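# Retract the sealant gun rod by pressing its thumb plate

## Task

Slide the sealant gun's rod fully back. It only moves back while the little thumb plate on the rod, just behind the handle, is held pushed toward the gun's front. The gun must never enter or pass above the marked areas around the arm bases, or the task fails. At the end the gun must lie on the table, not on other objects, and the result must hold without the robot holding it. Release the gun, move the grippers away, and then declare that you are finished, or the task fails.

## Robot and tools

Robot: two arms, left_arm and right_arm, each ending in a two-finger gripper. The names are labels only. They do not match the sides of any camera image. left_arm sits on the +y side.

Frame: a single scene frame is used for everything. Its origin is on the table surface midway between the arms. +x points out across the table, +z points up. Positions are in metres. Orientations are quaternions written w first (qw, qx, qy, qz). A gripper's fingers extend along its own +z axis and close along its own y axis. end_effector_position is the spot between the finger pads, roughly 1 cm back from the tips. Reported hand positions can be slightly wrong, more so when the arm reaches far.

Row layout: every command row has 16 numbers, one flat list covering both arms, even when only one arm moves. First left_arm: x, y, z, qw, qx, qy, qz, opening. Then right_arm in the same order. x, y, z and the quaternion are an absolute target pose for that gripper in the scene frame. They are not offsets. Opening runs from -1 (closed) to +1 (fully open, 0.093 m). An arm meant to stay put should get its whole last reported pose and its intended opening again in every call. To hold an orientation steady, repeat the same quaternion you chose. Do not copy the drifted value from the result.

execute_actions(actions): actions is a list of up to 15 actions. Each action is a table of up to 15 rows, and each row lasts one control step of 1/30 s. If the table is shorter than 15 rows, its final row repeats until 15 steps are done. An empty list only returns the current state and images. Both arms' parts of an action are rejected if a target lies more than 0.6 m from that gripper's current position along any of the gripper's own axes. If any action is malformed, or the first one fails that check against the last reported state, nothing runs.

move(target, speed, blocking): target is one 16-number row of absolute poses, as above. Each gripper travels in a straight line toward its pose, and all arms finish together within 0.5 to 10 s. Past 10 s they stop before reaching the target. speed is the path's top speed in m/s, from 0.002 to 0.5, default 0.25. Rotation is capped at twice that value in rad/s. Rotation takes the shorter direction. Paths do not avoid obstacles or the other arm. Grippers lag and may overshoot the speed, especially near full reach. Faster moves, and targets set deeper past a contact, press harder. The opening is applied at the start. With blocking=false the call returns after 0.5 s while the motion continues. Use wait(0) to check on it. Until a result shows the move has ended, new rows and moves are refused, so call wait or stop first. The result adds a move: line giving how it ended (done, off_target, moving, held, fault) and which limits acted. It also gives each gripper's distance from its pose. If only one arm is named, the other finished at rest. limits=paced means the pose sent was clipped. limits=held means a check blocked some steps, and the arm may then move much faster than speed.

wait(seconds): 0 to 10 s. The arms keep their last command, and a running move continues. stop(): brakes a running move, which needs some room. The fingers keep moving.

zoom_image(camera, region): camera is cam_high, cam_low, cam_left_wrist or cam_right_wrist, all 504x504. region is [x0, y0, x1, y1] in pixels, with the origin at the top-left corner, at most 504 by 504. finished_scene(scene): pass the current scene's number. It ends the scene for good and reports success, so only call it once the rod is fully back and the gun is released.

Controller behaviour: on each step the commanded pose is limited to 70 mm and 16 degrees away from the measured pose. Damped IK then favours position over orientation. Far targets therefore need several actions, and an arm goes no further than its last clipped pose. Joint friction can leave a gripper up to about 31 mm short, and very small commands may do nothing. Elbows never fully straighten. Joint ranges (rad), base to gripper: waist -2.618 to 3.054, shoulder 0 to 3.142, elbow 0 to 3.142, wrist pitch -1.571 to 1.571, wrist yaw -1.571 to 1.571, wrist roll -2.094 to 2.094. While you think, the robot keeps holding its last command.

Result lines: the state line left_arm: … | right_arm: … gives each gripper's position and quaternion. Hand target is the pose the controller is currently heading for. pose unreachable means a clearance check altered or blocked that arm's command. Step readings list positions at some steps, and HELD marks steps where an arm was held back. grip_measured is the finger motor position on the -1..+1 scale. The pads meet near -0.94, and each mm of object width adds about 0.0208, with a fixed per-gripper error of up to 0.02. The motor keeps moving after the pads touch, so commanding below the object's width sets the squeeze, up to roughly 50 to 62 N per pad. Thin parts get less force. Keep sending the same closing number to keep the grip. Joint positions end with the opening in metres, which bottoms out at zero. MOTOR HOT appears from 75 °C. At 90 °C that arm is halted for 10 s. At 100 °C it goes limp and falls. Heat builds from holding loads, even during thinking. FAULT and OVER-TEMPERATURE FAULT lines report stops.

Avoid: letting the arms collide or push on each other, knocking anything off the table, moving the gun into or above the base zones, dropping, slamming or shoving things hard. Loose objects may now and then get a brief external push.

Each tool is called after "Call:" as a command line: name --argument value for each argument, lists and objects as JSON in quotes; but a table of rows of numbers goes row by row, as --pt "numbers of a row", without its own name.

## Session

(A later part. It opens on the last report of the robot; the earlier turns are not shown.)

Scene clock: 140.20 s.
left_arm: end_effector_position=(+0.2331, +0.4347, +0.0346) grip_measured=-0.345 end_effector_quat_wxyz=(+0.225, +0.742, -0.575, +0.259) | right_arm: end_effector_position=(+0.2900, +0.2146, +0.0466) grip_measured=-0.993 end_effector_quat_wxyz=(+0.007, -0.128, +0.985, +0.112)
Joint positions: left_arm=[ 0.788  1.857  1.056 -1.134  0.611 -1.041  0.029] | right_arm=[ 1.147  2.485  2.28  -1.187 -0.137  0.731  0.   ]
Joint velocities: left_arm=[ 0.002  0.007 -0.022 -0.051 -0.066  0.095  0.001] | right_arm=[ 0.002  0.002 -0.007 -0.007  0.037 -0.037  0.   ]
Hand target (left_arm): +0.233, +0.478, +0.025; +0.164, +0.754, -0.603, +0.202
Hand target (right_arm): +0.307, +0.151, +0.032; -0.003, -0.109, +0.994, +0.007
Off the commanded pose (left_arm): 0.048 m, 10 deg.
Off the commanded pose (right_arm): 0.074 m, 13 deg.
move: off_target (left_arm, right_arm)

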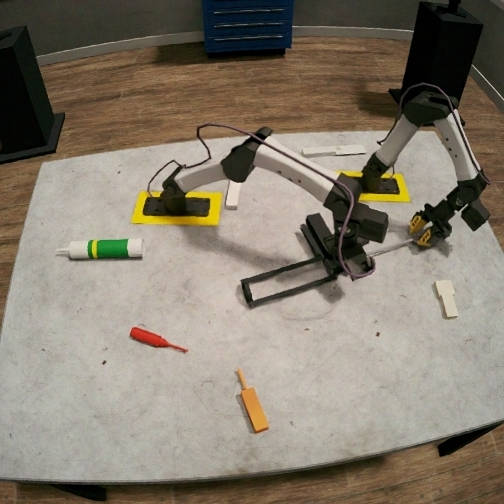

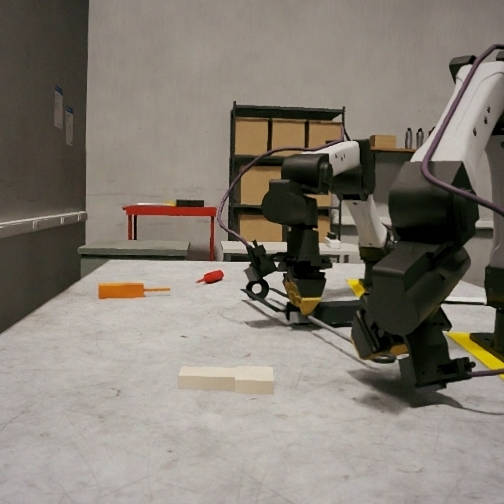

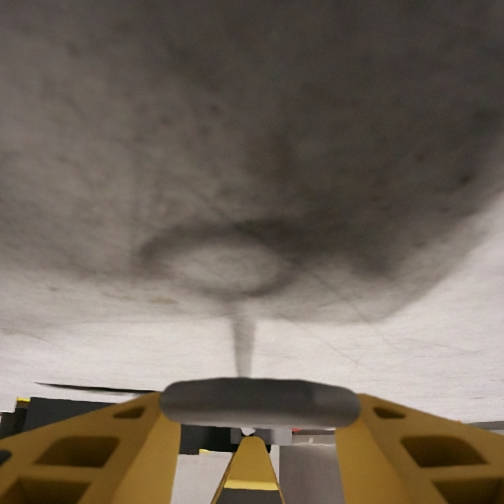

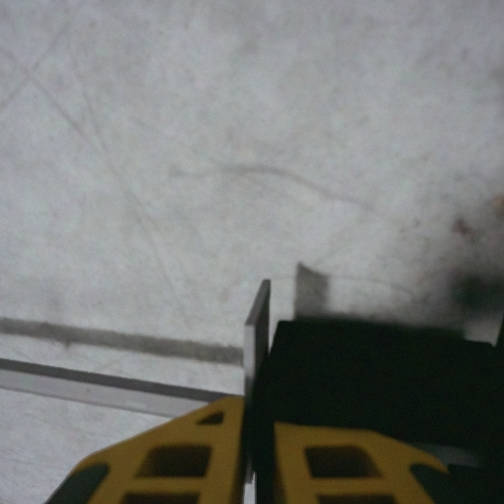

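Call:
move --target '[0.236,0.445,0.024,-0.163,-0.751,0.608,-0.201,-0.6,0.292,0.2,0.038,0,-0.105,0.995,0,-1]' --speed 0.05

Call:
move --target '[0.236,0.44,0.022,-0.163,-0.751,0.608,-0.201,-0.6,0.292,0.205,0.038,0,-0.105,0.995,0,-0.2]'

Call:
move --target '[0.236,0.435,0.022,-0.163,-0.751,0.608,-0.201,0.4,0.292,0.205,0.038,0,-0.105,0.995,0,-0.2]'

Call:
move --target '[0.236,0.44,0.1,-0.163,-0.751,0.608,-0.201,0.4,0.29,0.2,0.1,0,-0.105,0.995,0,-0.2]' --speed 0.1

Call:
move --target '[0.2,0.46,0.22,-0.163,-0.751,0.608,-0.201,0.4,0.2,-0.2,0.2,0,-0.105,0.995,0,-0.2]' --speed 0.35

Call:
zoom_image --camera "cam_high" --region '[220, 190, 440, 330]'

Scene clock: 147.33 s.
left_arm: end_effector_position=(+0.2436, +0.4381, +0.0306) grip_measured=-0.345 end_effector_quat_wxyz=(+0.179, +0.748, -0.597, +0.230) | right_arm: end_effector_position=(+0.2932, +0.2203, +0.0456) grip_measured=-0.993 end_effector_quat_wxyz=(+0.016, -0.109, +0.992, +0.058)
Joint positions: left_arm=[ 0.734  1.81   1.039 -1.042  0.545 -1.115  0.029] | right_arm=[ 1.176  2.717  2.734 -1.477 -0.048  0.791  0.   ]
Joint velocities: left_arm=[-0.007 -0.007 -0.007 -0.066  0.037 -0.11  -0.002] | right_arm=[ 0.007  0.007 -0.002  0.007  0.051  0.051  0.   ]
Hand target (left_arm): +0.236, +0.445, +0.024; +0.163, +0.751, -0.607, +0.202
Hand target (right_arm): +0.292, +0.200, +0.038; +0.007, -0.106, +0.994, +0.011
Off the commanded pose (left_arm): 0.012 m, 4 deg.
Off the commanded pose (right_arm): 0.022 m, 7 deg.
joint sent to its limit (right arm) — the command would take joint 4 (wrist pitch) past its lower limit, so that joint was sent only as far as its limit.
move: off_target (left_arm, right_arm)

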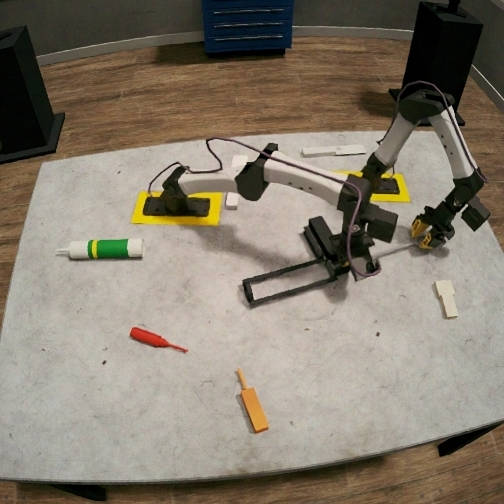

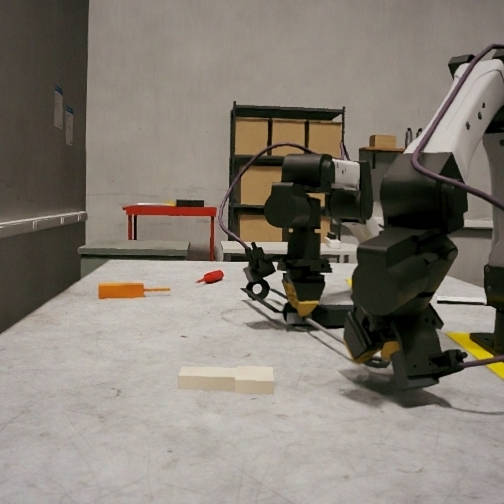

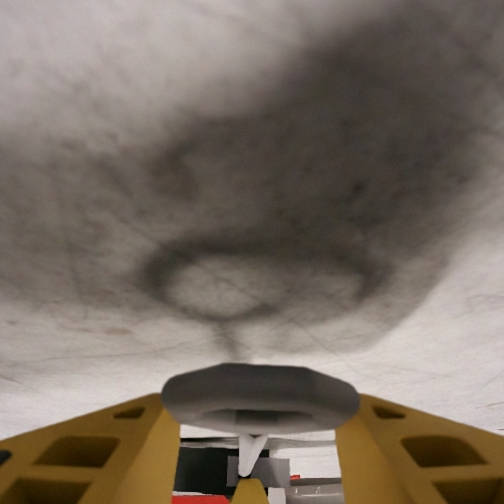

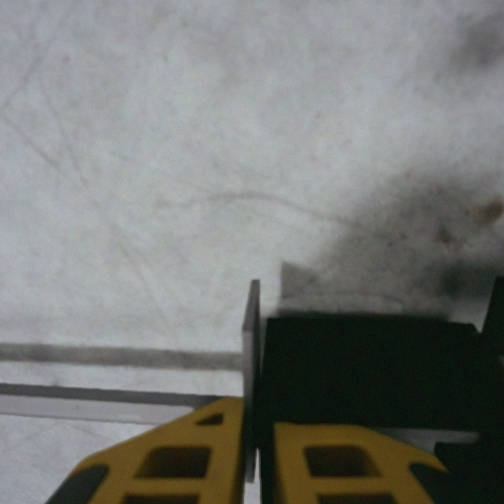

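Scene clock: 148.10 s.
left_arm: end_effector_position=(+0.2424, +0.4412, +0.0254) grip_measured=-0.345 end_effector_quat_wxyz=(+0.168, +0.753, -0.598, +0.215) | right_arm: end_effector_position=(+0.2937, +0.2123, +0.0518) grip_measured=-0.202 end_effector_quat_wxyz=(+0.023, -0.109, +0.993, +0.039)
Joint positions: left_arm=[ 0.729  1.804  1.024 -1.011  0.513 -1.135  0.029] | right_arm=[ 1.178  2.729  2.786 -1.538 -0.013  0.791  0.035]
Joint velocities: left_arm=[ 0.017  0.012 -0.012  0.051 -0.051 -0.051 -0.001] | right_arm=[ 0.012 -0.002  0.012  0.007  0.007  0.037  0.001]
Hand target (left_arm): +0.236, +0.440, +0.022; +0.163, +0.751, -0.608, +0.201
Hand target (right_arm): +0.292, +0.205, +0.038; +0.012, -0.105, +0.994, +0.016
Off the commanded pose (left_arm): 0.007 m, 2 deg.
Off the commanded pose (right_arm): 0.016 m, 5 deg.
joint sent to its limit (right arm) — the command would take joint 4 (wrist pitch) past its lower limit, so that joint was sent only as far as its limit.
move: off_target (right_arm)

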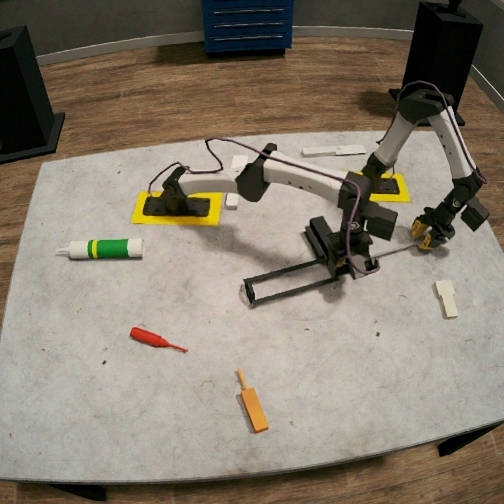

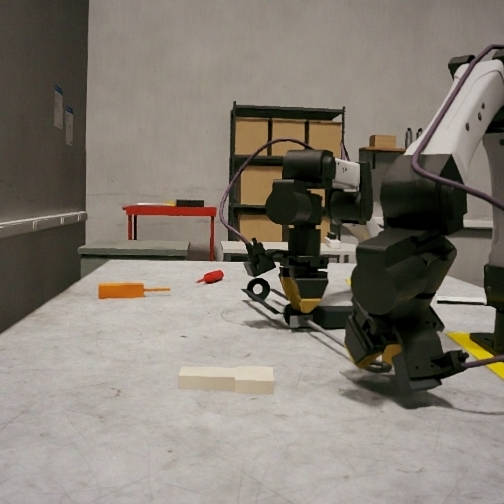

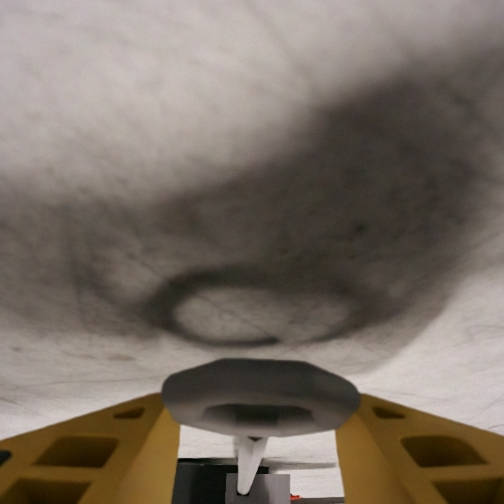

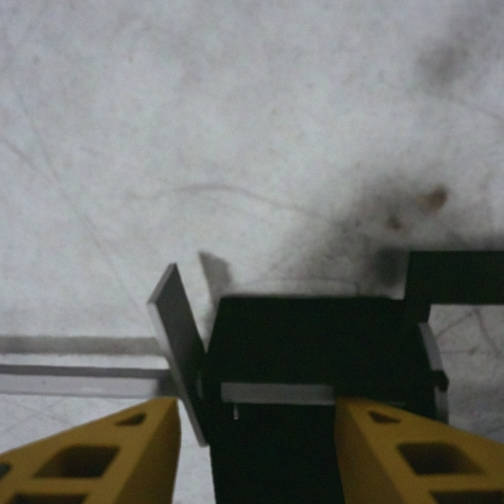

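Scene clock: 148.80 s.
left_arm: end_effector_position=(+0.2452, +0.4415, +0.0278) grip_measured=+0.398 end_effector_quat_wxyz=(+0.155, +0.750, -0.608, +0.211) | right_arm: end_effector_position=(+0.2938, +0.2118, +0.0518) grip_measured=-0.202 end_effector_quat_wxyz=(+0.023, -0.109, +0.993, +0.038)
Joint positions: left_arm=[ 0.714  1.785  1.024 -1.     0.497 -1.139  0.064] | right_arm=[ 1.178  2.729  2.786 -1.539 -0.011  0.792  0.035]
Joint velocities: left_arm=[ 0.007  0.002 -0.012  0.051 -0.081 -0.066 -0.   ] | right_arm=[ 0.007  0.017 -0.007  0.051  0.007  0.007  0.001]
Hand target (left_arm): +0.236, +0.435, +0.022; +0.163, +0.751, -0.608, +0.201
Hand target (right_arm): +0.292, +0.205, +0.038; +0.012, -0.105, +0.994, +0.016
Off the commanded pose (left_arm): 0.013 m, 1 deg.
Off the commanded pose (right_arm): 0.016 m, 5 deg.
joint sent to its limit (right arm) — the command would take joint 4 (wrist pitch) past its lower limit, so that joint was sent only as far as its limit.
move: off_target (left_arm, right_arm)

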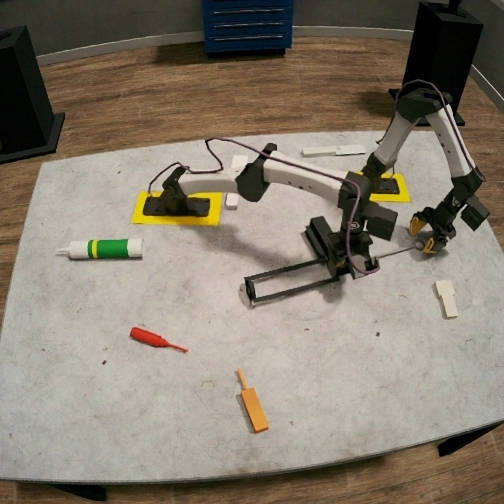

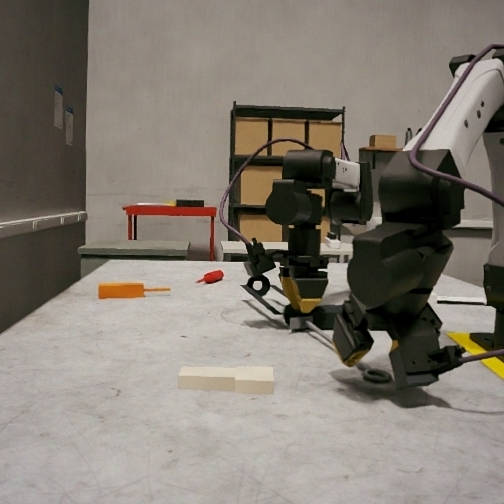

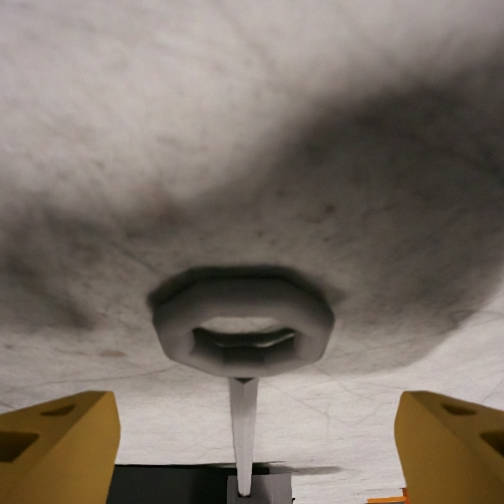

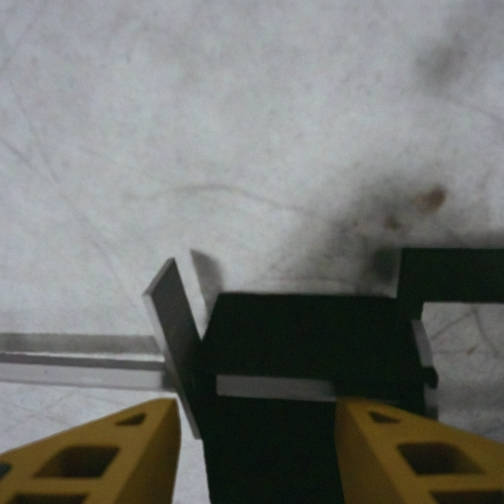

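Scene clock: 150.10 s.
left_arm: end_effector_position=(+0.2339, +0.4347, +0.0938) grip_measured=+0.398 end_effector_quat_wxyz=(+0.174, +0.751, -0.604, +0.202) | right_arm: end_effector_position=(+0.2909, +0.2072, +0.1007) grip_measured=-0.202 end_effector_quat_wxyz=(+0.044, -0.109, +0.991, +0.064)
Joint positions: left_arm=[ 0.714  1.677  1.172 -1.301  0.492 -1.136  0.064] | right_arm=[ 1.178  2.598  2.723 -1.541 -0.011  0.792  0.035]
Joint velocities: left_arm=[-0.007  0.007  0.012 -0.081 -0.022  0.051  0.001] | right_arm=[ 0.002  0.002  0.002 -0.037  0.066  0.037 -0.   ]
Hand target (left_arm): +0.236, +0.440, +0.100; +0.163, +0.751, -0.608, +0.201
Hand target (right_arm): +0.290, +0.200, +0.100; +0.039, -0.105, +0.992, +0.051
Off the commanded pose (left_arm): 0.008 m, 1 deg.
Off the commanded pose (right_arm): 0.007 m, 9 deg.
joint sent to its limit (right arm) — the command would take joint 4 (wrist pitch) past its lower limit, so that joint was sent only as far as its limit.
move: off_target (right_arm)

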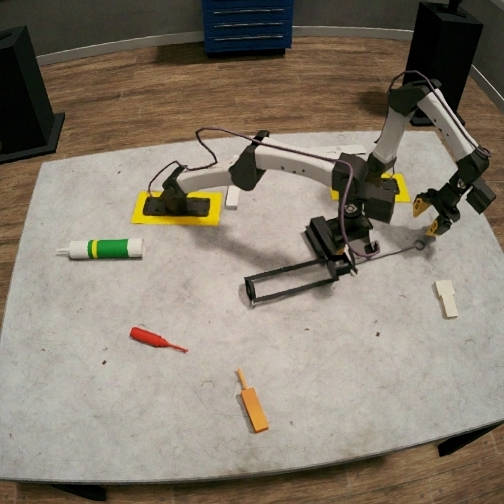

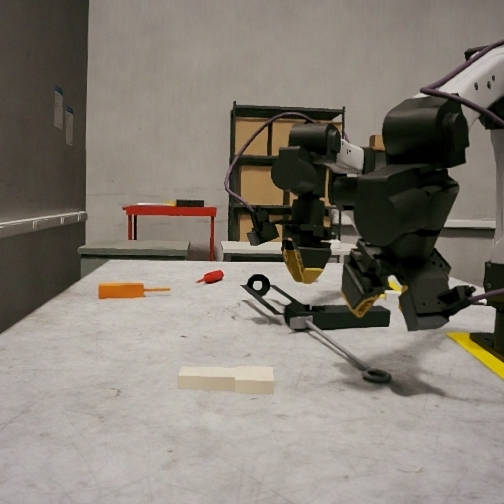

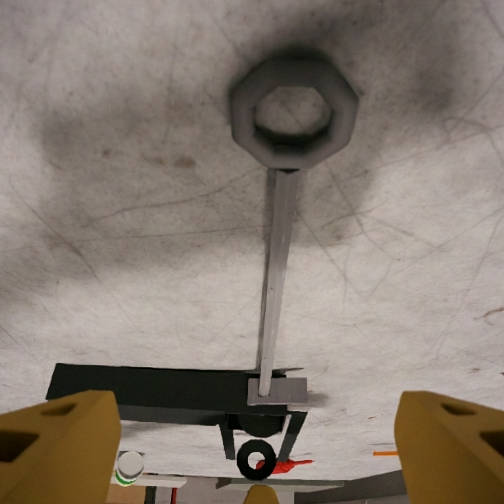

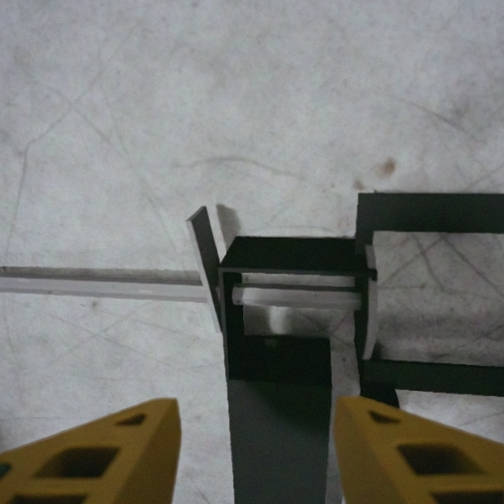

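Scene clock: 152.10 s.
left_arm: end_effector_position=(+0.2021, +0.4563, +0.2125) grip_measured=+0.398 end_effector_quat_wxyz=(+0.032, +0.775, -0.588, +0.230) | right_arm: end_effector_position=(+0.2181, -0.2006, +0.2037) grip_measured=-0.202 end_effector_quat_wxyz=(+0.057, -0.105, +0.993, -0.003)
Joint positions: left_arm=[ 0.858  1.37   1.389 -1.565  0.467 -1.113  0.064] | right_arm=[ 0.338  1.255  1.338 -1.541  0.013 -0.043  0.035]
Joint velocities: left_arm=[ 0.022 -0.012 -0.027 -0.051 -0.022 -0.022  0.001] | right_arm=[ 0.002  0.002  0.002  0.007 -0.007 -0.139  0.002]
Hand target (left_arm): +0.201, +0.460, +0.218; +0.021, +0.778, -0.585, +0.226
Hand target (right_arm): +0.210, -0.205, +0.200; +0.043, -0.105, +0.994, -0.006
Off the commanded pose (left_arm): 0.009 m, 16 deg.
Off the commanded pose (right_arm): 0.018 m, 7 deg.
joint sent to its limit (left arm) — the command would take joint 4 (wrist pitch) past its lower limit, so that joint was sent only as far as its limit.
joint sent to its limit (right arm) — the command would take joint 4 (wrist pitch) past its lower limit, so that joint was sent only as far as its limit.
move: off_target (left_arm, right_arm)

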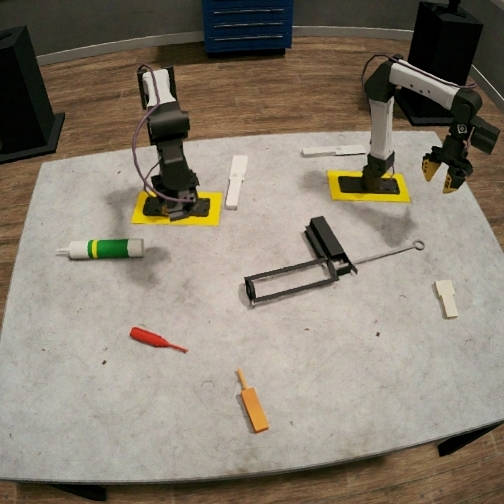

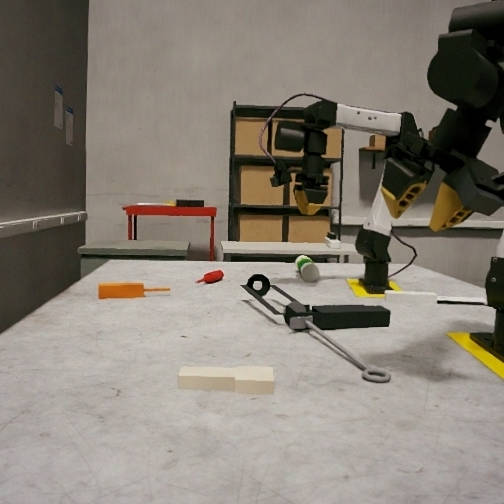

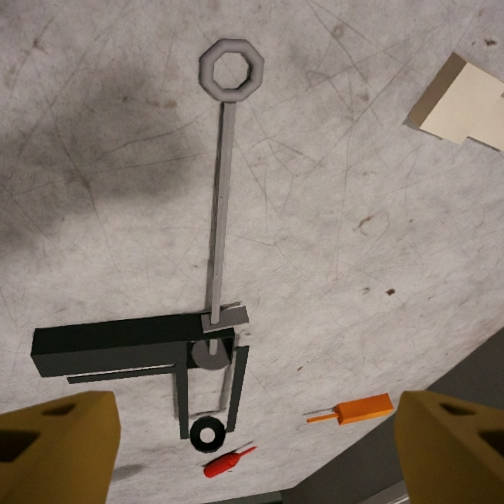

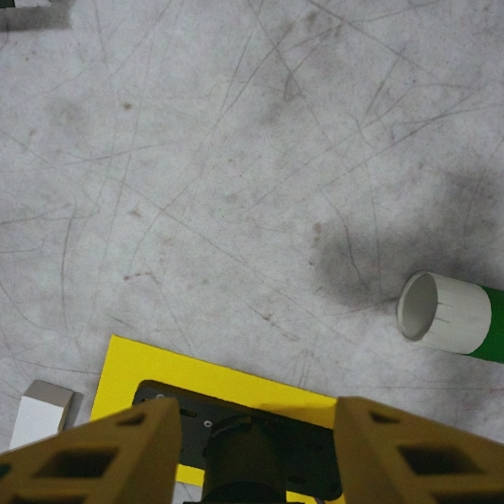

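Region (220, 190, 440, 330) of cam_high's 504x504 image, scaled by 2.291, with more detail than that image has; it fills the top 321 rows of this view, and the rest is white.

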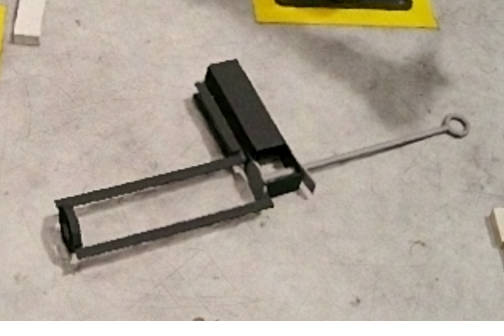

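The rod is fully back, the gun is resting on the table, and both arms are clear. Scene 1 is done.

Call:
finished_scene --scene 1

The scene is finished: the task was done.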